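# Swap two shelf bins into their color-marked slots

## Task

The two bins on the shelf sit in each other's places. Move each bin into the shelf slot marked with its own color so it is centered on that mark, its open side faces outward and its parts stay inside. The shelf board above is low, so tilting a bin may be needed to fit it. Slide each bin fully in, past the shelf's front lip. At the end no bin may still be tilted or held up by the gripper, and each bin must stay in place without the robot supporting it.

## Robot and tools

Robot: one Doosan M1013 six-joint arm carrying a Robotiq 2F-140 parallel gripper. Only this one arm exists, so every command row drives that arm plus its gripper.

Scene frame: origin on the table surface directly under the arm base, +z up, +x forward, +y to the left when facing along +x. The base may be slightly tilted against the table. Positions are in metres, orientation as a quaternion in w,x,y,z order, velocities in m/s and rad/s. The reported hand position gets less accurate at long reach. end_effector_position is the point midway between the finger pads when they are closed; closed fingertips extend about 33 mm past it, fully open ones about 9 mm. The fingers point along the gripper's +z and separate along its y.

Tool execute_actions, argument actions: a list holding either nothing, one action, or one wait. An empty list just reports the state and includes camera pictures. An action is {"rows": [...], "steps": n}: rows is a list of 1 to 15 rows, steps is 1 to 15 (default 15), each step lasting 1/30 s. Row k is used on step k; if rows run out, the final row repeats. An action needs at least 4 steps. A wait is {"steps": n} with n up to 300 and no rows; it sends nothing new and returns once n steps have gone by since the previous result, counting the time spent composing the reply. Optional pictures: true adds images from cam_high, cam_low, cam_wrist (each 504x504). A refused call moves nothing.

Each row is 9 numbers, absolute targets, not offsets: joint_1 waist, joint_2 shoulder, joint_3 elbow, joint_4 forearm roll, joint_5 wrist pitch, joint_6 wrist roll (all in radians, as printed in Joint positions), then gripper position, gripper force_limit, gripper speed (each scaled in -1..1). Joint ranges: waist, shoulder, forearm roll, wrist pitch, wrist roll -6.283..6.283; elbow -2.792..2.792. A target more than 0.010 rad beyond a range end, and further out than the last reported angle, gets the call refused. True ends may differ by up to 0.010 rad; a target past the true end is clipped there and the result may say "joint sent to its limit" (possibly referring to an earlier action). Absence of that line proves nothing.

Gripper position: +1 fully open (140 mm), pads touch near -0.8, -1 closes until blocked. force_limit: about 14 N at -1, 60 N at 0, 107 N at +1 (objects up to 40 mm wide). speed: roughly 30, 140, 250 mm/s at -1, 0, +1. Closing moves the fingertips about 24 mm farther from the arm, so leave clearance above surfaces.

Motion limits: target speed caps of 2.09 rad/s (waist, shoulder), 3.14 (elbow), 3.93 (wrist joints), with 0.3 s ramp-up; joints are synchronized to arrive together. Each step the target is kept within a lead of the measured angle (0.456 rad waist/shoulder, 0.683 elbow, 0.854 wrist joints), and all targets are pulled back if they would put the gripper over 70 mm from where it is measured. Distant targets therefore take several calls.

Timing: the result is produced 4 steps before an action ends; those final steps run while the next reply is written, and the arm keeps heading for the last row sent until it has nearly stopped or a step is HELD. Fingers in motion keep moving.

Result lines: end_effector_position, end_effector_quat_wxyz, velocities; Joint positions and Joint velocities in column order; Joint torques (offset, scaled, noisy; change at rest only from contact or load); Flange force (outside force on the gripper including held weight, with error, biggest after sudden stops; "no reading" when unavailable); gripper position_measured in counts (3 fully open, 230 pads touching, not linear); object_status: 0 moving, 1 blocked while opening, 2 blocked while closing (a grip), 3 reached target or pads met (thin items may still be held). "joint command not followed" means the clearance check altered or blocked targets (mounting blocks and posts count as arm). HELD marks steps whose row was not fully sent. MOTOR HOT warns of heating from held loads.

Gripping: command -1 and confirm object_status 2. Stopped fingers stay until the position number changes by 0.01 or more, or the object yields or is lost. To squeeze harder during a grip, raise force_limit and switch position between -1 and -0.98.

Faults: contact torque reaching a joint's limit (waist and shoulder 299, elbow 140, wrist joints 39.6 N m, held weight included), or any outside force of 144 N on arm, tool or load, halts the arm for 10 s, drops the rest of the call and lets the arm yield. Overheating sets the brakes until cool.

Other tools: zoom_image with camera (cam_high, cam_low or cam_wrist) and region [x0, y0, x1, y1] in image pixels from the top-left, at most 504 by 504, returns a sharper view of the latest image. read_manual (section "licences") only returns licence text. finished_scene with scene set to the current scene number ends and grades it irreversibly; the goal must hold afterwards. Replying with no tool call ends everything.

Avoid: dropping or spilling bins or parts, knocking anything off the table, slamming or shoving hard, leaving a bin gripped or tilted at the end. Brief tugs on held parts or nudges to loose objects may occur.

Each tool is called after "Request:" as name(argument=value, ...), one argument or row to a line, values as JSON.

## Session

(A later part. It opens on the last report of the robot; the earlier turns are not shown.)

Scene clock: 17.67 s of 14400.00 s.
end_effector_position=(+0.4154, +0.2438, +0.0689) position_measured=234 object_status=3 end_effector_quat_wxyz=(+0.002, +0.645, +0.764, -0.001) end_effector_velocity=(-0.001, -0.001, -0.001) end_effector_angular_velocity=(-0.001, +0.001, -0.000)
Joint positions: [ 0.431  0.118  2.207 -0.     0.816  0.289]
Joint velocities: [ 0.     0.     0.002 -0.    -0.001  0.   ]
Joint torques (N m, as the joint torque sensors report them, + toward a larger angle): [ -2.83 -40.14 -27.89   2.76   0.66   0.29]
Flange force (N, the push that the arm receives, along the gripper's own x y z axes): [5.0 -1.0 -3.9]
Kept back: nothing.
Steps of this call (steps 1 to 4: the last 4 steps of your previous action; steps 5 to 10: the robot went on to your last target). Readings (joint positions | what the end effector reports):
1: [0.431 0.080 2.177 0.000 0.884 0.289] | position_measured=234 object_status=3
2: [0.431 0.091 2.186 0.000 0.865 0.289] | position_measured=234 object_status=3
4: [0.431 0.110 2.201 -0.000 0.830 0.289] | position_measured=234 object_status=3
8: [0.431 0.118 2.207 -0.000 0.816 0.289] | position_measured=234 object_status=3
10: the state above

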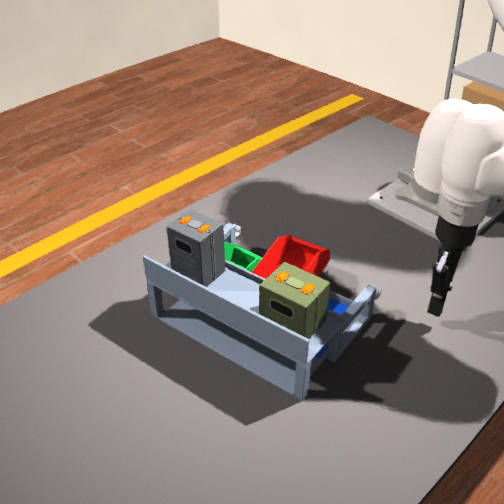

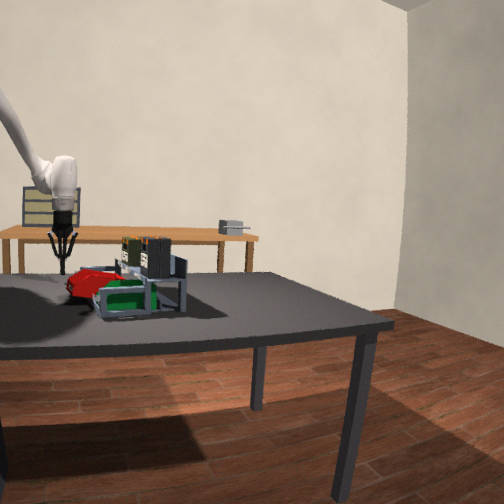

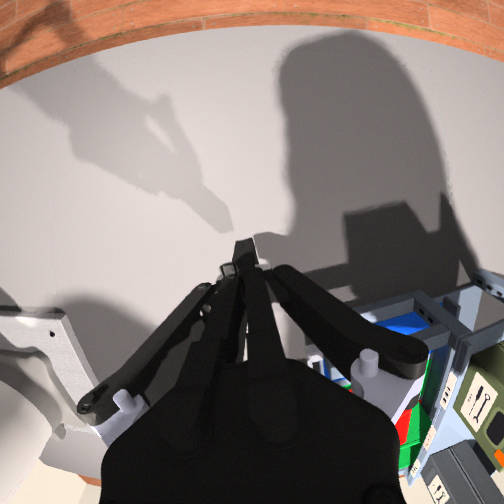

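Request:
execute_actions(
  actions=[
    {"rows":[[0.4314,-0.0182,2.0867,0,1.0731,0.2894,-0.4,1,0]],"steps":12},
  ],
)

Request:
execute_actions(
  actions=[
    {"rows":[[-0.2323,-0.0423,2.1099,0,1.074,-0.3743,-0.4,1,0]],"steps":15},
  ],
)

Request:
execute_actions(
  actions=[
    {"steps":25},
  ],
  pictures=true,
)

Request:
zoom_image(
  camera="cam_low",
  region=[40, 230, 180, 325],
)

Scene clock: 18.07 s of 14400.00 s.
end_effector_position=(+0.4168, +0.2449, +0.1716) position_measured=185 object_status=0 end_effector_quat_wxyz=(+0.002, +0.645, +0.764, -0.001) end_effector_velocity=(-0.029, -0.012, +0.428) end_effector_angular_velocity=(+0.014, -0.022, -0.001)
Joint positions: [0.431 0.001 2.104 0.    1.037 0.289]
Joint velocities: [-0.    -0.472 -0.416  0.003  0.862 -0.   ]
Joint torques (N m, as the joint torque sensors report them, + toward a larger angle): [ -3.85 -10.39 -22.57   1.74   0.34  -0.02]
Flange force (N, the push that the arm receives, along the gripper's own x y z axes): [1.2 -3.8 -6.7]
Steps of this call (steps 1 to 4: the robot went on to your last target; steps 5 to 12: the first 8 steps of this action). Readings (joint positions | what the end effector reports):
5: [0.431 0.118 2.207 -0.000 0.816 0.289] | position_measured=234 object_status=0
6: [0.431 0.114 2.204 -0.000 0.824 0.289] | position_measured=234 object_status=0
8: [0.431 0.084 2.177 -0.000 0.882 0.289] | position_measured=216 object_status=0
12: the state above

Scene clock: 18.57 s of 14400.00 s.
end_effector_position=(+0.4566, +0.1281, +0.1895) position_measured=179 object_status=3 end_effector_quat_wxyz=(+0.001, +0.623, +0.782, -0.001) end_effector_velocity=(+0.104, -0.443, +0.001) end_effector_angular_velocity=(+0.000, -0.000, -0.114)
Joint positions: [ 0.172 -0.029  2.098  0.     1.073 -0.026]
Joint velocities: [-0.962 -0.031  0.03   0.     0.001 -0.848]
Joint torques (N m, as the joint torque sensors report them, + toward a larger angle): [ -1.26 -34.21 -33.35   3.24   0.91   0.59]
Flange force (N, the push that the arm receives, along the gripper's own x y z axes): [1.3 3.8 -1.2]
Steps of this call (steps 1 to 4: the last 4 steps of your previous action; steps 5 to 15: the first 11 steps of this action). Readings (joint positions | what the end effector reports):
5: [0.431 -0.018 2.087 0.000 1.073 0.289] | position_measured=179 object_status=0
6: [0.427 -0.018 2.087 0.000 1.073 0.284] | position_measured=179 object_status=0
8: [0.396 -0.020 2.088 0.000 1.073 0.238] | position_measured=179 object_status=3
12: [0.269 -0.026 2.094 0.000 1.073 0.071] | position_measured=179 object_status=3
15: the state above

Scene clock: 19.40 s of 14400.00 s.
end_effector_position=(+0.4623, -0.0604, +0.1902) position_measured=179 object_status=3 end_effector_quat_wxyz=(+0.001, +0.645, +0.764, -0.001) end_effector_velocity=(-0.000, +0.000, +0.000) end_effector_angular_velocity=(-0.000, -0.000, -0.000)
Joint positions: [-0.232 -0.042  2.11   0.     1.074 -0.374]
Joint velocities: [ 0.    -0.001  0.    -0.     0.     0.001]
Joint torques (N m, as the joint torque sensors report them, + toward a larger angle): [ -1.16 -30.29 -35.02   3.11   0.45  -0.32]
Flange force (N, the push that the arm receives, along the gripper's own x y z axes): [2.9 0.4 -2.7]
Kept back: nothing.
Steps of this call (steps 1 to 4: the last 4 steps of your previous action; steps 5 to 25: the robot went on to your last target). Readings (joint positions | what the end effector reports):
1: [0.140 -0.030 2.099 0.000 1.074 -0.054] | position_measured=179 object_status=3
2: [0.107 -0.032 2.100 0.000 1.074 -0.082] | position_measured=179 object_status=3
4: [0.042 -0.034 2.102 0.000 1.074 -0.138] | position_measured=179 object_status=3
8: [-0.089 -0.038 2.106 0.000 1.074 -0.251] | position_measured=179 object_status=3
25: the state above

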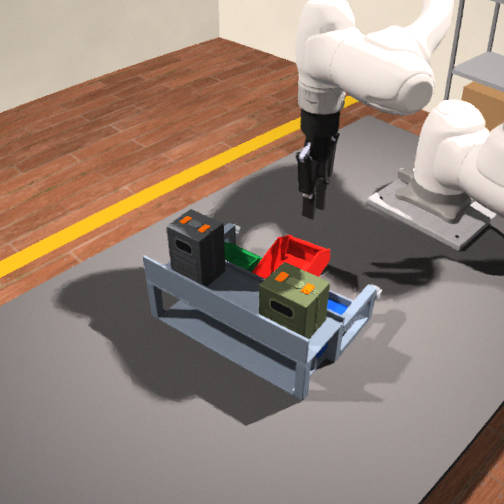

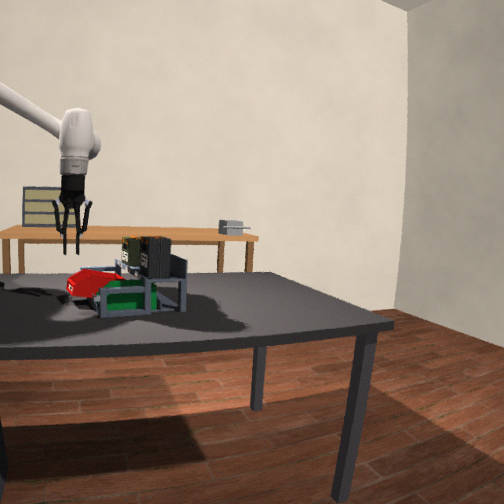

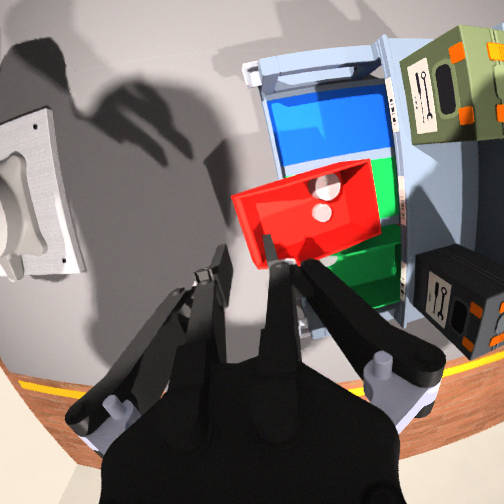

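Region (40, 230, 180, 325) of cam_low's 504x504 image, scaled by 3.600, with more detail than that image has; it fills the top 342 rows of this view, and the rest is white.

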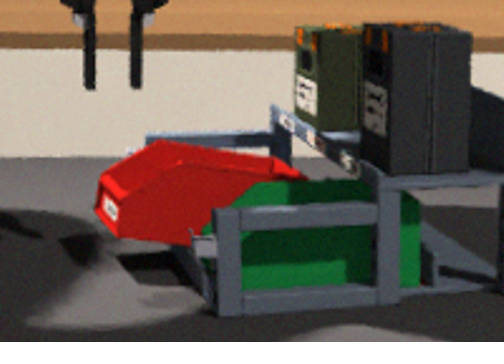

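Request:
execute_actions(
  actions=[
    {"rows":[[-0.1696,0.1681,2.029,-0.082,1.183,-0.331,-0.4,1,0]],"steps":15},
  ],
)

Request:
execute_actions(
  actions=[
    {"steps":10},
  ],
  pictures=true,
)

Request:
zoom_image(
  camera="cam_low",
  region=[40, 230, 180, 325],
)

Scene clock: 20.00 s of 14400.00 s.
end_effector_position=(+0.4749, -0.0583, +0.1311) position_measured=179 object_status=3 end_effector_quat_wxyz=(-0.081, +0.617, +0.777, -0.093) end_effector_velocity=(+0.005, +0.002, -0.026) end_effector_angular_velocity=(-0.021, +0.108, +0.029)
Joint positions: [-0.17   0.167  2.03  -0.081  1.182 -0.331]
Joint velocities: [ 0.03   0.093 -0.037 -0.036  0.049  0.019]
Joint torques (N m, as the joint torque sensors report them, + toward a larger angle): [ -1.26 -81.93 -33.26   3.2    1.71  -0.35]
Flange force (N, the push that the arm receives, along the gripper's own x y z axes): [6.1 -4.1 -6.0]
Steps of this call (steps 1 to 7: the robot went on to your last target; steps 8 to 18: the first 11 steps of this action). Readings (joint positions | what the end effector reports):
8: [-0.232 -0.042 2.110 -0.000 1.074 -0.374] | position_measured=179 object_status=3
9: [-0.231 -0.038 2.108 -0.002 1.077 -0.374] | position_measured=179 object_status=3
11: [-0.221 -0.007 2.096 -0.014 1.093 -0.367] | position_measured=179 object_status=3
15: [-0.183 0.123 2.047 -0.064 1.159 -0.340] | position_measured=179 object_status=3
18: the state above

Scene clock: 20.33 s of 14400.00 s.
end_effector_position=(+0.4751, -0.0583, +0.1310) position_measured=179 object_status=3 end_effector_quat_wxyz=(-0.081, +0.617, +0.777, -0.094) end_effector_velocity=(+0.000, -0.000, +0.000) end_effector_angular_velocity=(-0.000, -0.000, -0.000)
Joint positions: [-0.17   0.168  2.029 -0.082  1.183 -0.331]
Joint velocities: [-0.     0.    -0.001 -0.     0.     0.   ]
Joint torques (N m, as the joint torque sensors report them, + toward a larger angle): [ -4.18 -47.14 -29.38   2.51   1.22   0.12]
Flange force (N, the push that the arm receives, along the gripper's own x y z axes): [6.2 3.2 -5.9]
Kept back: nothing.
Steps of this call (steps 1 to 4: the last 4 steps of your previous action; steps 5 to 10: the robot went on to your last target). Readings (joint positions | what the end effector reports):
1: [-0.170 0.168 2.029 -0.082 1.183 -0.331] | position_measured=179 object_status=3
2: [-0.170 0.168 2.029 -0.082 1.183 -0.331] | position_measured=179 object_status=3
4: [-0.170 0.168 2.029 -0.082 1.183 -0.331] | position_measured=179 object_status=3
8: [-0.170 0.168 2.029 -0.082 1.183 -0.331] | position_measured=179 object_status=3
10: the state above

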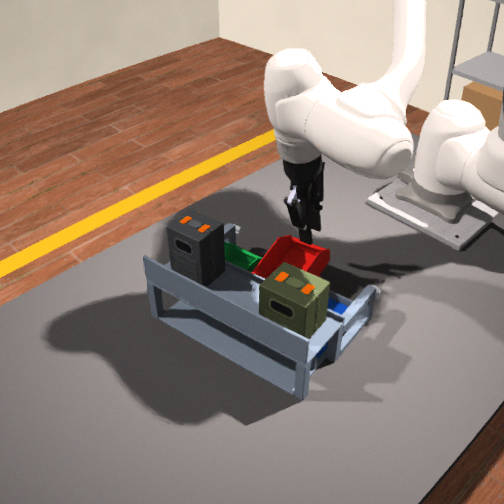

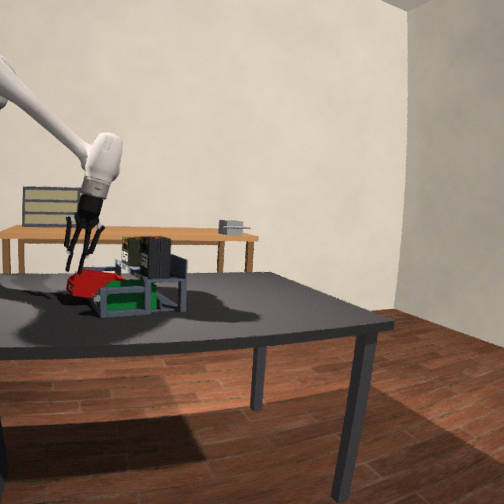

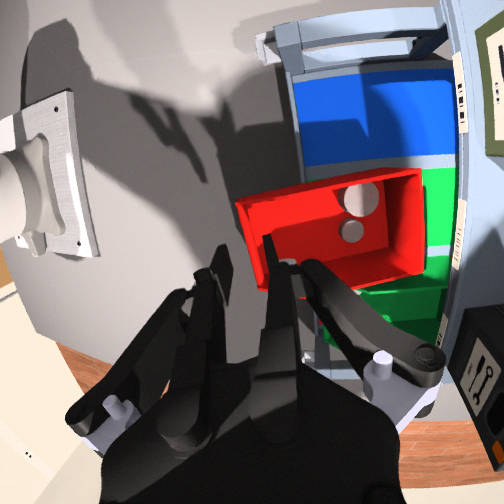

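Region (40, 230, 180, 325) of cam_low's 504x504 image, scaled by 3.600, with more detail than that image has; it fills the top 342 rows of this view, and the rest is white.

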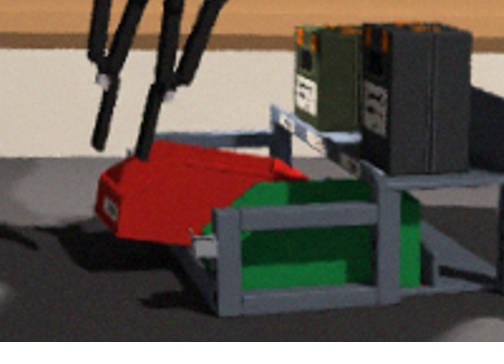

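Request:
execute_actions(
  actions=[
    {"rows":[[-0.1702,0.1725,2.0326,-0.0825,1.175,-0.3307,-0.4,1,-0.5],[-0.1707,0.177,2.036,-0.083,1.167,-0.3304,-0.4,1,-0.5],[-0.1713,0.1803,2.0406,-0.0834,1.159,-0.33,-0.4,1,-0.5],[-0.1718,0.1836,2.0452,-0.0838,1.151,-0.3298,-0.4,1,-0.5],[-0.1724,0.187,2.0499,-0.0843,1.143,-0.3295,-0.4,1,-0.5],[-0.173,0.1903,2.0545,-0.0847,1.135,-0.3292,-0.4,1,-0.5],[-0.1735,0.1936,2.0591,-0.0852,1.127,-0.3289,-0.4,1,-0.5],[-0.1741,0.197,2.0637,-0.0856,1.119,-0.3286,-0.4,1,-0.5],[-0.1746,0.2003,2.0684,-0.086,1.111,-0.3283,-0.4,1,-0.5],[-0.1752,0.2036,2.073,-0.0865,1.1031,-0.328,-0.4,1,-0.5]],"steps":15},
  ],
)

Request:
execute_actions(
  actions=[
    {"steps":6},
  ],
  pictures=true,
)

Request:
zoom_image(
  camera="cam_low",
  region=[40, 230, 180, 325],
)

Scene clock: 21.00 s of 14400.00 s.
end_effector_position=(+0.4698, -0.0606, +0.0948) position_measured=179 object_status=3 end_effector_quat_wxyz=(-0.081, +0.617, +0.777, -0.094) end_effector_velocity=(-0.024, -0.005, -0.101) end_effector_angular_velocity=(-0.000, +0.003, -0.001)
Joint positions: [-0.175  0.201  2.07  -0.086  1.109 -0.328]
Joint velocities: [-0.015  0.088  0.123 -0.013 -0.208  0.008]
Joint torques (N m, as the joint torque sensors report them, + toward a larger angle): [  0.04 -46.17 -28.44   2.53   1.06   0.15]
Flange force (N, the push that the arm receives, along the gripper's own x y z axes): [0.8 -5.5 -7.8]
Steps of this call (steps 1 to 9: the robot went on to your last target; steps 10 to 20: the first 11 steps of this action). Readings (joint positions | what the end effector reports):
10: [-0.170 0.168 2.029 -0.082 1.183 -0.331] | position_measured=179 object_status=3
11: [-0.170 0.170 2.030 -0.082 1.179 -0.331] | position_measured=179 object_status=3
13: [-0.171 0.177 2.037 -0.083 1.165 -0.330] | position_measured=179 object_status=3
17: [-0.173 0.191 2.056 -0.085 1.133 -0.329] | position_measured=179 object_status=3
20: the state above

Scene clock: 21.20 s of 14400.00 s.
end_effector_position=(+0.4692, -0.0607, +0.0920) position_measured=179 object_status=3 end_effector_quat_wxyz=(-0.081, +0.617, +0.777, -0.094) end_effector_velocity=(-0.000, -0.000, +0.000) end_effector_angular_velocity=(-0.000, +0.000, -0.000)
Joint positions: [-0.175  0.204  2.073 -0.087  1.103 -0.328]
Joint velocities: [-0. -0.  0. -0.  0.  0.]
Joint torques (N m, as the joint torque sensors report them, + toward a larger angle): [ -2.83 -47.73 -27.92   2.92   1.52  -0.21]
Flange force (N, the push that the arm receives, along the gripper's own x y z axes): [4.9 0.1 -5.4]
Kept back: nothing.
Steps of this call (steps 1 to 4: the last 4 steps of your previous action; steps 5 to 6: the robot went on to your last target). Readings (joint positions | what the end effector reports):
1: [-0.175 0.203 2.072 -0.087 1.105 -0.328] | position_measured=179 object_status=3
2: [-0.175 0.204 2.073 -0.087 1.104 -0.328] | position_measured=179 object_status=3
4: [-0.175 0.204 2.073 -0.087 1.103 -0.328] | position_measured=179 object_status=3
6: the state above

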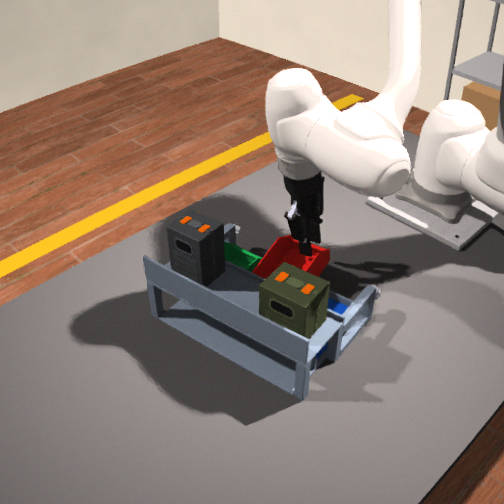

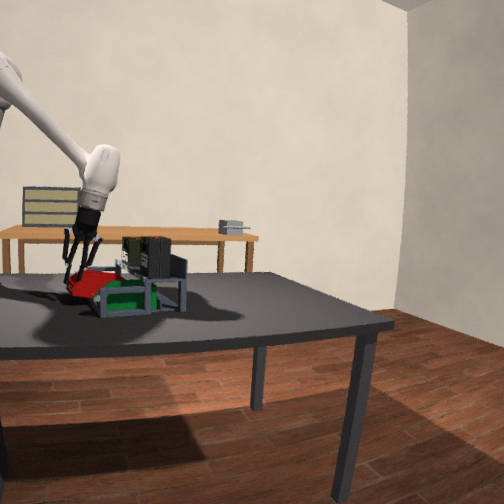

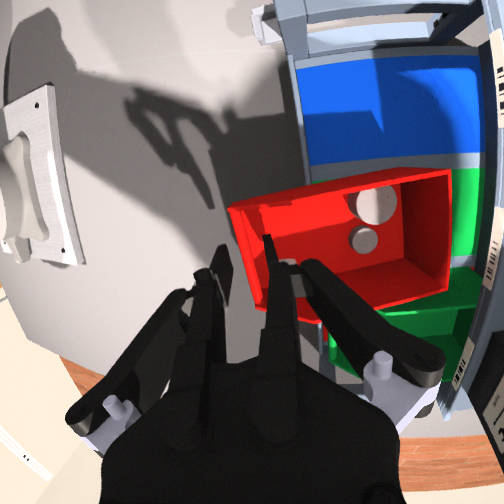

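Region (40, 230, 180, 325) of cam_low's 504x504 image, scaled by 3.600, with more detail than that image has; it fills the top 342 rows of this view, and the rest is white.

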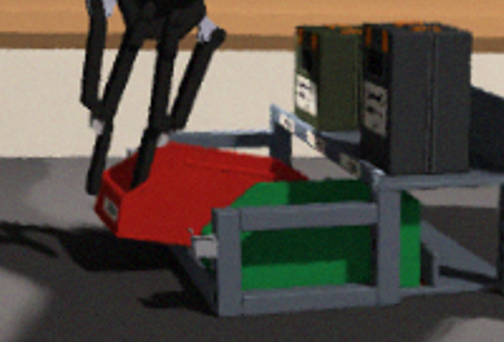

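Request:
execute_actions(
  actions=[
    {"rows":[[-0.1755,0.2054,2.0752,-0.0867,1.0991,-0.328,-0.4,1,-0.5],[-0.1758,0.2072,2.0773,-0.087,1.0951,-0.3277,-0.4,1,-0.5],[-0.176,0.209,2.0795,-0.0872,1.0911,-0.3276,-0.4,1,-0.5],[-0.1763,0.2108,2.0817,-0.0874,1.0871,-0.3274,-0.4,1,-0.5],[-0.1766,0.2126,2.0838,-0.0877,1.0831,-0.3273,-0.4,1,-0.5],[-0.1769,0.2144,2.086,-0.0879,1.0791,-0.3271,-0.4,1,-0.5],[-0.1769,0.2144,2.086,-0.0879,1.0791,-0.3271,-0.4,1,-0.5],[-0.1769,0.2144,2.086,-0.0879,1.0791,-0.3271,-1,1,-0.6]],"steps":15},
  ],
)

Request:
execute_actions(
  actions=[
    {"steps":22},
  ],
  pictures=true,
)

Request:
zoom_image(
  camera="cam_low",
  region=[40, 230, 180, 325],
)

Scene clock: 21.73 s of 14400.00 s.
end_effector_position=(+0.4670, -0.0613, +0.0806) position_measured=189 object_status=0 end_effector_quat_wxyz=(-0.081, +0.617, +0.777, -0.093) end_effector_velocity=(-0.001, +0.000, -0.001) end_effector_angular_velocity=(+0.000, +0.001, +0.001)
Joint positions: [-0.177  0.214  2.086 -0.088  1.079 -0.327]
Joint velocities: [ 0.     0.001  0.001 -0.    -0.001 -0.   ]
Joint torques (N m, as the joint torque sensors report them, + toward a larger angle): [ -3.38 -51.97 -27.8    2.11   1.34   0.04]
Flange force (N, the push that the arm receives, along the gripper's own x y z axes): [4.4 5.7 -2.0]
Steps of this call (steps 1 to 5: the robot went on to your last target; steps 6 to 16: the first 11 steps of this action). Readings (joint positions | what the end effector reports):
6: [-0.175 0.204 2.073 -0.087 1.103 -0.328] | position_measured=179 object_status=3
7: [-0.175 0.205 2.074 -0.087 1.101 -0.328] | position_measured=179 object_status=3
9: [-0.176 0.208 2.078 -0.087 1.093 -0.328] | position_measured=179 object_status=3
13: [-0.177 0.214 2.086 -0.088 1.080 -0.327] | position_measured=179 object_status=0
16: the state above

Scene clock: 22.47 s of 14400.00 s.
end_effector_position=(+0.4670, -0.0613, +0.0805) position_measured=224 object_status=2 end_effector_quat_wxyz=(-0.081, +0.617, +0.777, -0.093) end_effector_velocity=(+0.000, +0.000, -0.000) end_effector_angular_velocity=(+0.000, +0.000, -0.000)
Joint positions: [-0.177  0.214  2.086 -0.088  1.079 -0.327]
Joint velocities: [-0.     0.001 -0.     0.     0.    -0.   ]
Joint torques (N m, as the joint torque sensors report them, + toward a larger angle): [  0.54 -50.57 -28.71   2.25   0.91   0.35]
Flange force (N, the push that the arm receives, along the gripper's own x y z axes): [-1.7 -0.5 -2.5]
Kept back: nothing.
Steps of this call (steps 1 to 4: the last 4 steps of your previous action; steps 5 to 15: the robot went on to your last target; steps 16 to 22: nothing new was sent). Readings (joint positions | what the end effector reports):
1: [-0.177 0.214 2.086 -0.088 1.079 -0.327] | position_measured=193 object_status=0
2: [-0.177 0.214 2.086 -0.088 1.079 -0.327] | position_measured=197 object_status=0
4: [-0.177 0.214 2.086 -0.088 1.079 -0.327] | position_measured=205 object_status=0
8: [-0.177 0.214 2.086 -0.088 1.079 -0.327] | position_measured=220 object_status=0
22: the state above
The arm was judged still, so your last target was given up. Only a new action makes it travel on or press farther. Fingers that are still opening or closing keep moving.

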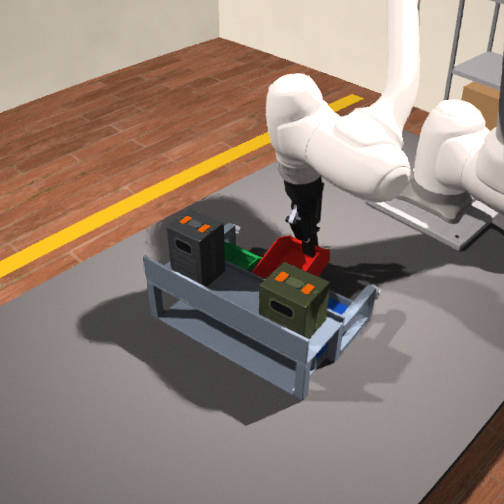

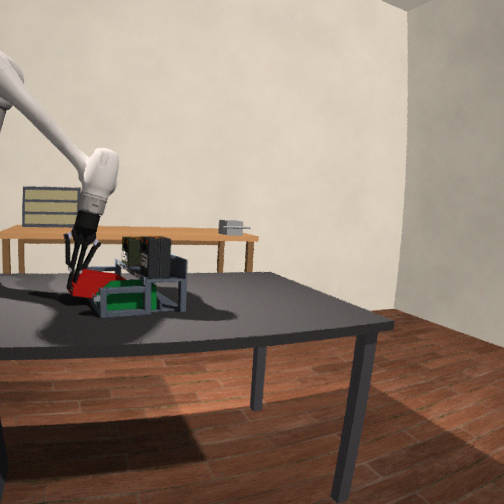

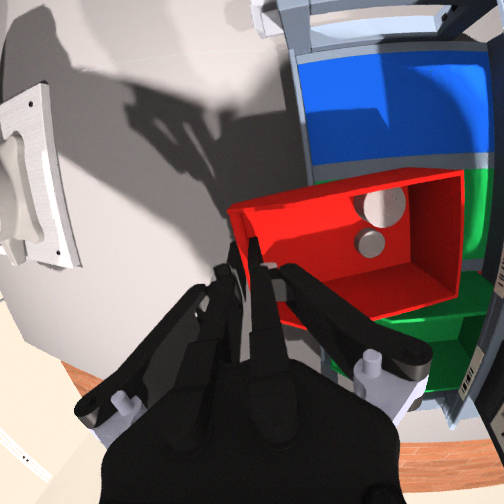

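Region (40, 230, 180, 325) of cam_low's 504x504 image, scaled by 3.600, with more detail than that image has; it fills the top 342 rows of this view, and the rest is white.

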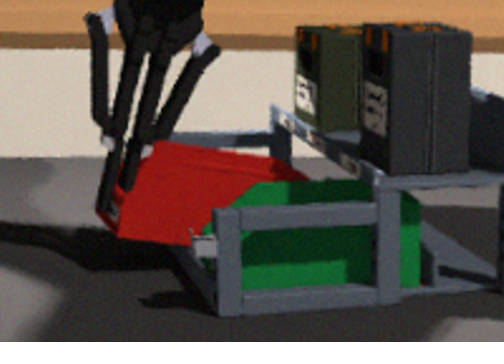

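Request:
execute_actions(
  actions=[
    {"rows":[[-0.1791,0.2035,2.087,-0.0844,1.0795,-0.329,-1,1,-0.6],[-0.1813,0.1935,2.0879,-0.0809,1.0795,-0.3309,-1,1,-0.6],[-0.1835,0.1836,2.0889,-0.0774,1.079,-0.3328,-1,1,-0.6],[-0.1858,0.1733,2.0898,-0.0738,1.0783,-0.3347,-1,1,-0.6],[-0.188,0.1631,2.0908,-0.0703,1.0781,-0.3365,-1,1,-0.6],[-0.1902,0.1528,2.0917,-0.0668,1.0779,-0.3384,-1,1,-0.6],[-0.1924,0.1425,2.0927,-0.0633,1.0777,-0.3403,-1,1,-0.6],[-0.1946,0.1323,2.0936,-0.0598,1.0775,-0.3422,-1,1,-0.6],[-0.1968,0.122,2.0946,-0.0563,1.0773,-0.3441,-1,1,-0.6],[-0.1991,0.1117,2.0956,-0.0527,1.0771,-0.346,-1,1,-0.6],[-0.2013,0.1015,2.0965,-0.0492,1.0769,-0.3479,-1,1,-0.6],[-0.2035,0.0912,2.0975,-0.0457,1.0767,-0.3498,-1,1,-0.6],[-0.2057,0.0809,2.0984,-0.0422,1.0764,-0.3516,-1,1,-0.6],[-0.2079,0.0706,2.0994,-0.0387,1.0762,-0.3535,-1,1,-0.6],[-0.2101,0.0604,2.1003,-0.0352,1.076,-0.3554,-1,1,-0.6]],"steps":15},
  ],
)

Request:
execute_actions(
  actions=[
    {"rows":[[-0.2124,0.0501,2.1013,-0.0316,1.0758,-0.3573,-1,1,-0.6],[-0.2146,0.0398,2.1023,-0.0281,1.0756,-0.3592,-1,1,-0.6],[-0.2168,0.0296,2.1032,-0.0246,1.0754,-0.3611,-1,1,-0.6],[-0.219,0.0193,2.1042,-0.0211,1.0752,-0.363,-1,1,-0.6],[-0.2212,0.009,2.1051,-0.0176,1.075,-0.3649,-1,1,-0.6],[-0.2234,-0.0012,2.1061,-0.0141,1.0748,-0.3667,-1,1,-0.6],[-0.2257,-0.0115,2.107,-0.0105,1.0746,-0.3686,-1,1,-0.6],[-0.2279,-0.0218,2.108,-0.007,1.0744,-0.3705,-1,1,-0.6],[-0.2301,-0.032,2.1089,-0.0035,1.0742,-0.3724,-1,1,-0.6],[-0.2323,-0.0423,2.1099,0,1.074,-0.3743,-1,1,-0.6]],"steps":15},
  ],
  pictures=true,
)

Scene clock: 23.30 s of 14400.00 s.
end_effector_position=(+0.4679, -0.0615, +0.1198) position_measured=224 object_status=2 end_effector_quat_wxyz=(-0.053, +0.629, +0.773, -0.060) end_effector_velocity=(-0.002, +0.000, +0.131) end_effector_angular_velocity=(+0.044, -0.291, -0.073)
Joint positions: [-0.197  0.123  2.094 -0.057  1.077 -0.344]
Joint velocities: [-0.066 -0.305  0.028  0.105 -0.006 -0.056]
Joint torques (N m, as the joint torque sensors report them, + toward a larger angle): [ -0.56 -47.04 -31.48   2.19   0.78   0.3 ]
Flange force (N, the push that the arm receives, along the gripper's own x y z axes): [-0.5 3.5 0.8]
Steps of this call (steps 1 to 14: nothing new was sent; steps 15 to 25: the first 11 steps of this action). Readings (joint positions | what the end effector reports):
15: [-0.177 0.214 2.086 -0.088 1.079 -0.327] | position_measured=224 object_status=2
16: [-0.178 0.211 2.086 -0.087 1.079 -0.327] | position_measured=224 object_status=2
18: [-0.181 0.194 2.088 -0.081 1.079 -0.330] | position_measured=224 object_status=2
22: [-0.190 0.154 2.092 -0.067 1.078 -0.338] | position_measured=224 object_status=2
25: the state above

Scene clock: 23.80 s of 14400.00 s.
end_effector_position=(+0.4630, -0.0605, +0.1853) position_measured=224 object_status=2 end_effector_quat_wxyz=(-0.002, +0.644, +0.765, -0.005) end_effector_velocity=(-0.016, +0.003, +0.122) end_effector_angular_velocity=(+0.030, -0.281, -0.053)
Joint positions: [-0.23  -0.031  2.109 -0.004  1.074 -0.372]
Joint velocities: [-0.062 -0.289  0.026  0.097 -0.005 -0.054]
Joint torques (N m, as the joint torque sensors report them, + toward a larger angle): [ -0.76 -34.19 -37.77   3.07   0.51   0.05]
Flange force (N, the push that the arm receives, along the gripper's own x y z axes): [1.4 0.4 4.2]
Steps of this call (steps 1 to 4: the last 4 steps of your previous action; steps 5 to 15: the first 11 steps of this action). Readings (joint positions | what the end effector reports):
5: [-0.208 0.072 2.099 -0.039 1.076 -0.353] | position_measured=224 object_status=2
6: [-0.210 0.062 2.100 -0.036 1.076 -0.355] | position_measured=224 object_status=2
8: [-0.214 0.041 2.102 -0.029 1.076 -0.359] | position_measured=224 object_status=2
12: [-0.223 -0.000 2.106 -0.014 1.075 -0.367] | position_measured=224 object_status=2
15: the state above

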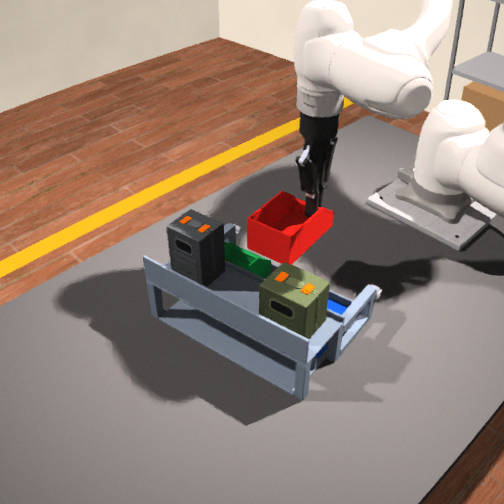

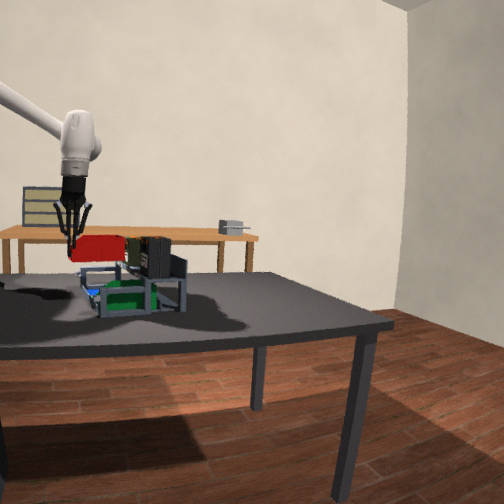

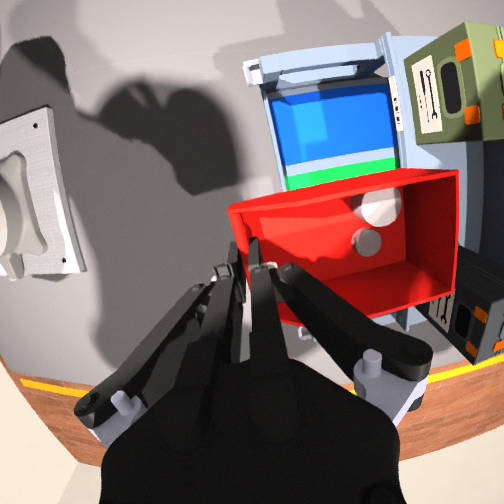

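Request:
execute_actions(
  actions=[],
)

Request:
execute_actions(
  actions=[
    {"rows":[[-0.15,-0.06,2.125,0,1.075,-0.292,-1,1,-0.6],[-0.15,-0.06,2.125,0,1.075,-0.292,-1,1,-0.6],[-0.15,-0.06,2.125,0,1.075,-0.292,-1,1,-0.6],[-0.05,-0.08,2.144,0,1.077,-0.192,-1,1,-0.6],[-0.05,-0.08,2.144,0,1.077,-0.192,-1,1,-0.6],[-0.05,-0.08,2.144,0,1.077,-0.192,-1,1,-0.6],[-0.05,-0.08,2.144,0,1.077,-0.192,-1,1,-0.6],[0.1,-0.08,2.144,0,1.077,-0.042,-1,1,-0.6]],"steps":15},
  ],
)

Request:
execute_actions(
  actions=[
    {"rows":[[0.2,-0.07,2.135,0,1.076,0.058,-1,1,-0.6],[0.2,-0.07,2.135,0,1.076,0.058,-1,1,-0.6],[0.2,-0.07,2.135,0,1.076,0.058,-1,1,-0.6],[0.32,-0.045,2.11,0,1.075,0.178,-1,1,-0.6],[0.32,-0.045,2.11,0,1.075,0.178,-1,1,-0.6],[0.32,-0.045,2.11,0,1.075,0.178,-1,1,-0.6],[0.32,-0.045,2.11,0,1.075,0.178,-1,1,-0.6],[0.4314,-0.0182,2.0867,0,1.0731,0.2894,-1,1,-0.6]],"steps":15},
  ],
)

Request:
execute_actions(
  actions=[
    {"rows":[[0.4314,-0.0182,2.0867,0,1.0731,0.2894,-1,1,-0.6],[0.4314,-0.0182,2.0867,0,1.0731,0.2894,-1,1,-0.6],[0.4314,-0.0182,2.0867,0,1.0731,0.2894,-1,1,-0.6],[0.4314,-0.0182,2.0867,0,1.0731,0.2894,-1,1,-0.6],[0.4314,0.02,2.127,0,0.995,0.2894,-1,1,-0.6],[0.4314,0.02,2.127,0,0.995,0.2894,-1,1,-0.6],[0.4314,0.02,2.127,0,0.995,0.2894,-1,1,-0.6],[0.4314,0.065,2.168,0,0.909,0.2894,-1,1,-0.6],[0.4314,0.065,2.168,0,0.909,0.2894,-1,1,-0.6],[0.4314,0.065,2.168,0,0.909,0.2894,-1,1,-0.6],[0.4314,0.118,2.2073,0,0.8163,0.2894,-1,1,-0.6]],"steps":15},
  ],
  pictures=true,
)

Scene clock: 24.63 s of 14400.00 s.
end_effector_position=(+0.4623, -0.0604, +0.1901) position_measured=224 object_status=2 end_effector_quat_wxyz=(+0.001, +0.645, +0.764, -0.001) end_effector_velocity=(-0.000, +0.000, -0.000) end_effector_angular_velocity=(+0.000, +0.000, -0.001)
Joint positions: [-0.232 -0.042  2.11  -0.     1.074 -0.374]
Joint velocities: [-0.    -0.     0.     0.     0.     0.001]
Joint torques (N m, as the joint torque sensors report them, + toward a larger angle): [ -1.07 -36.24 -36.45   3.37   0.49  -0.29]
Flange force (N, the push that the arm receives, along the gripper's own x y z axes): [0.4 7.6 4.1]
Kept back: nothing.
Steps of this call (steps 1 to 4: the last 4 steps of your previous action; steps 5 to 25: the robot went on to your last target). Readings (joint positions | what the end effector reports):
1: [-0.231 -0.039 2.109 -0.001 1.074 -0.374] | position_measured=224 object_status=2
2: [-0.232 -0.042 2.110 -0.000 1.074 -0.374] | position_measured=224 object_status=2
4: [-0.232 -0.042 2.110 -0.000 1.074 -0.374] | position_measured=224 object_status=2
8: [-0.232 -0.042 2.110 -0.000 1.074 -0.374] | position_measured=224 object_status=2
25: the state above

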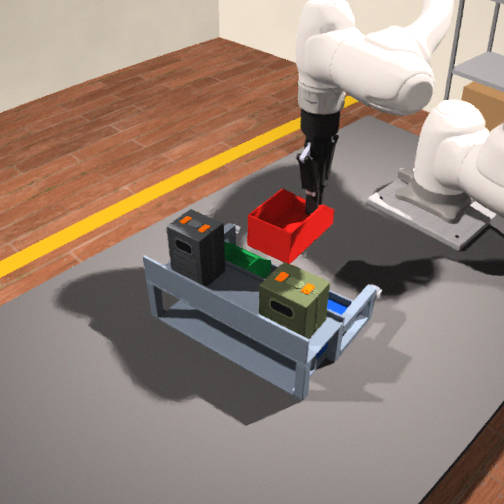

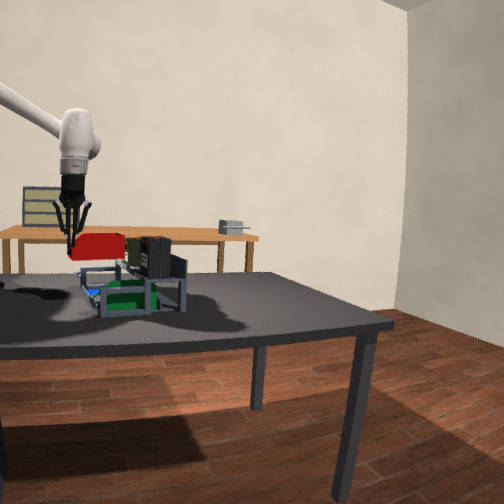

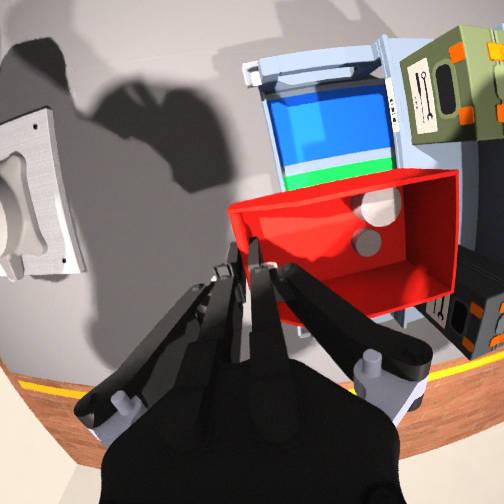

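Scene clock: 25.00 s of 14400.00 s.
end_effector_position=(+0.4425, +0.0515, +0.1902) position_measured=224 object_status=2 end_effector_quat_wxyz=(+0.002, +0.645, +0.764, -0.001) end_effector_velocity=(-0.063, +0.446, -0.003) end_effector_angular_velocity=(+0.001, +0.002, +0.005)
Joint positions: [ 0.01  -0.078  2.142  0.     1.077 -0.132]
Joint velocities: [ 1.008 -0.018  0.018 -0.     0.001  1.003]
Joint torques (N m, as the joint torque sensors report them, + toward a larger angle): [ -0.79 -29.78 -36.04   2.71   0.26  -0.1 ]
Flange force (N, the push that the arm receives, along the gripper's own x y z axes): [2.3 -0.2 0.9]
Steps of this call (steps 1 to 11: the first 11 steps of this action). Readings (joint positions | what the end effector reports):
1: [-0.232 -0.042 2.110 -0.000 1.074 -0.374] | position_measured=224 object_status=2
2: [-0.228 -0.043 2.110 -0.000 1.074 -0.371] | position_measured=224 object_status=2
4: [-0.198 -0.050 2.116 0.000 1.074 -0.340] | position_measured=224 object_status=2
8: [-0.082 -0.074 2.138 0.000 1.076 -0.224] | position_measured=224 object_status=2
11: the state above

Scene clock: 25.50 s of 14400.00 s.
end_effector_position=(+0.4226, +0.2078, +0.1898) position_measured=224 object_status=2 end_effector_quat_wxyz=(+0.002, +0.645, +0.764, -0.001) end_effector_velocity=(-0.076, +0.435, -0.008) end_effector_angular_velocity=(-0.002, +0.007, +0.005)
Joint positions: [ 0.355 -0.036  2.103  0.     1.074  0.213]
Joint velocities: [ 0.92   0.214 -0.191  0.    -0.015  0.915]
Joint torques (N m, as the joint torque sensors report them, + toward a larger angle): [ -5.14 -34.19 -34.42   3.11   0.42  -0.29]
Flange force (N, the push that the arm receives, along the gripper's own x y z axes): [9.8 0.6 -0.2]
Steps of this call (steps 1 to 4: the last 4 steps of your previous action; steps 5 to 15: the first 11 steps of this action). Readings (joint positions | what the end effector reports):
5: [0.100 -0.080 2.144 0.000 1.077 -0.042] | position_measured=224 object_status=2
6: [0.104 -0.080 2.144 0.000 1.077 -0.038] | position_measured=224 object_status=2
8: [0.135 -0.077 2.141 0.000 1.077 -0.007] | position_measured=224 object_status=2
12: [0.261 -0.058 2.123 0.000 1.076 0.119] | position_measured=224 object_status=2
15: the state above

Scene clock: 26.00 s of 14400.00 s.
end_effector_position=(+0.4158, +0.2441, +0.1185) position_measured=224 object_status=2 end_effector_quat_wxyz=(+0.001, +0.645, +0.764, -0.002) end_effector_velocity=(-0.004, -0.003, -0.323) end_effector_angular_velocity=(-0.003, +0.006, -0.002)
Joint positions: [ 0.431  0.057  2.16  -0.     0.926  0.289]
Joint velocities: [-0.     0.374  0.321  0.    -0.689  0.001]
Joint torques (N m, as the joint torque sensors report them, + toward a larger angle): [  2.15 -73.18 -51.33   4.39  -0.2    0.18]
Flange force (N, the push that the arm receives, along the gripper's own x y z axes): [2.4 -3.3 0.8]
Steps of this call (steps 1 to 4: the last 4 steps of your previous action; steps 5 to 15: the first 11 steps of this action). Readings (joint positions | what the end effector reports):
5: [0.431 -0.018 2.087 0.000 1.073 0.289] | position_measured=224 object_status=2
6: [0.432 -0.018 2.087 0.000 1.073 0.289] | position_measured=224 object_status=2
8: [0.432 -0.018 2.087 0.000 1.073 0.289] | position_measured=224 object_status=2
12: [0.432 0.009 2.116 -0.000 1.017 0.289] | position_measured=224 object_status=2
15: the state above

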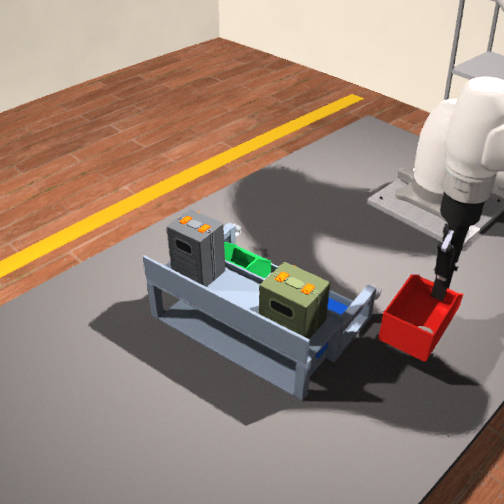

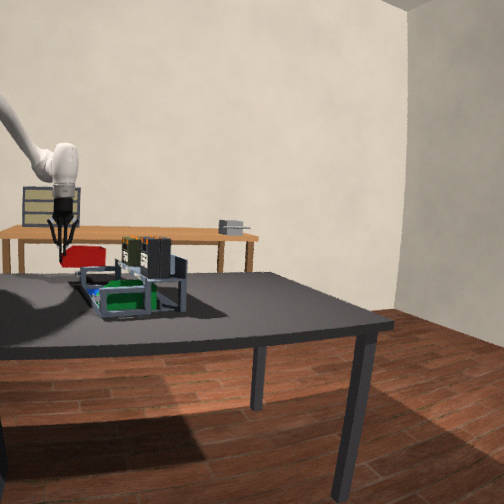

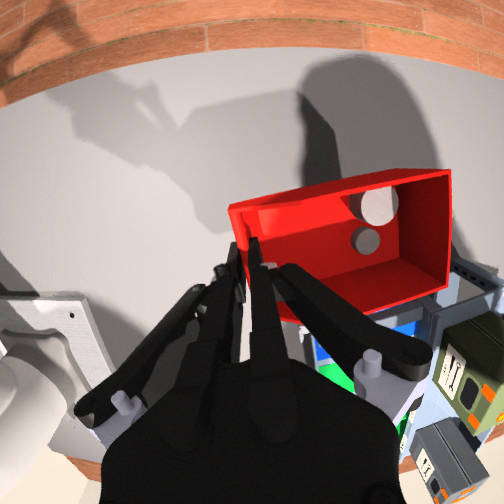

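Request:
execute_actions(
  actions=[
    {"rows":[[0.4314,0.118,2.2073,0,0.8163,0.2894,-1,1,-0.6],[0.4314,0.118,2.2073,0,0.8163,0.2894,-1,1,-0.6],[0.4314,0.118,2.2073,0,0.8163,0.2894,-1,1,-0.6],[0.4314,0.125,2.212,0,0.8046,0.2894,-1,1,-0.6],[0.4314,0.131,2.2165,0,0.7941,0.2894,-1,1,-0.6],[0.4314,0.137,2.2208,0,0.7838,0.2894,-1,1,-0.6]],"steps":15},
  ],
)

Request:
execute_actions(
  actions=[
    {"rows":[[0.4314,0.142,2.2242,0,0.7754,0.2894,-1,1,-0.6]],"steps":12},
  ],
  pictures=true,
)

Scene clock: 26.67 s of 14400.00 s.
end_effector_position=(+0.4145, +0.2433, +0.0545) position_measured=224 object_status=2 end_effector_quat_wxyz=(+0.001, +0.645, +0.764, -0.001) end_effector_velocity=(+0.000, +0.000, -0.000) end_effector_angular_velocity=(+0.001, -0.001, +0.001)
Joint positions: [0.431 0.137 2.221 0.    0.784 0.289]
Joint velocities: [-0.    -0.     0.001  0.    -0.002 -0.001]
Joint torques (N m, as the joint torque sensors report them, + toward a larger angle): [ -1.42 -40.64 -27.04   2.47   0.97  -0.01]
Flange force (N, the push that the arm receives, along the gripper's own x y z axes): [2.4 -1.4 -4.5]
Steps of this call (steps 1 to 4: the last 4 steps of your previous action; steps 5 to 9: the robot went on to your last target; steps 10 to 20: the first 11 steps of this action). Readings (joint positions | what the end effector reports):
10: [0.431 0.118 2.207 -0.000 0.816 0.289] | position_measured=224 object_status=2
11: [0.431 0.118 2.207 -0.000 0.816 0.289] | position_measured=224 object_status=2
13: [0.431 0.118 2.207 -0.000 0.816 0.289] | position_measured=224 object_status=2
17: [0.431 0.136 2.220 0.000 0.786 0.289] | position_measured=224 object_status=2
20: the state above

Scene clock: 27.07 s of 14400.00 s.
end_effector_position=(+0.4142, +0.2431, +0.0506) position_measured=224 object_status=2 end_effector_quat_wxyz=(+0.001, +0.645, +0.764, -0.001) end_effector_velocity=(+0.000, +0.000, +0.000) end_effector_angular_velocity=(+0.000, -0.000, -0.000)
Joint positions: [0.431 0.142 2.224 0.    0.775 0.289]
Joint velocities: [ 0.    -0.    -0.    -0.    -0.     0.001]
Joint torques (N m, as the joint torque sensors report them, + toward a larger angle): [ -1.79 -37.77 -27.21   2.56   0.36   0.09]
Flange force (N, the push that the arm receives, along the gripper's own x y z axes): [1.3 -6.0 -9.6]
Steps of this call (steps 1 to 4: the last 4 steps of your previous action; steps 5 to 12: the first 8 steps of this action). Readings (joint positions | what the end effector reports):
5: [0.431 0.137 2.221 0.000 0.784 0.289] | position_measured=224 object_status=2
6: [0.431 0.139 2.222 0.000 0.780 0.289] | position_measured=224 object_status=2
8: [0.431 0.142 2.224 0.000 0.776 0.289] | position_measured=224 object_status=2
12: the state above

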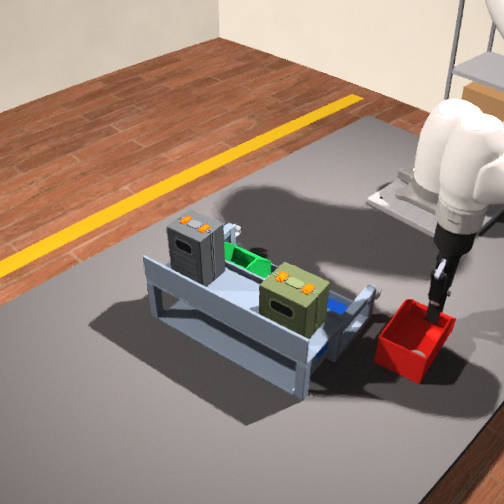

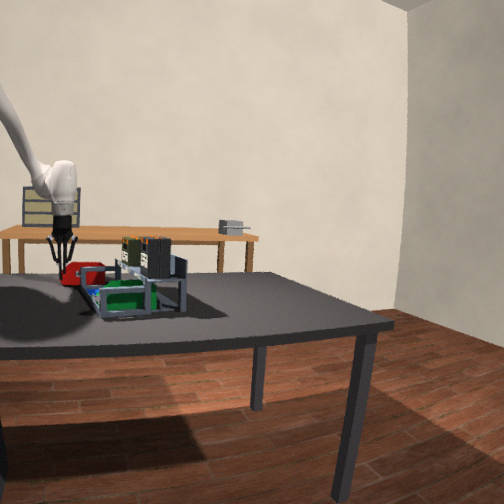

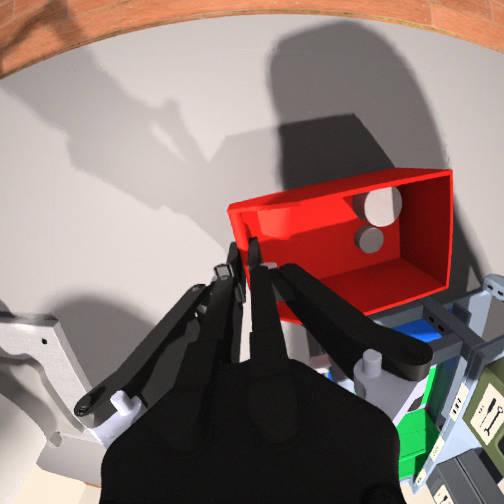

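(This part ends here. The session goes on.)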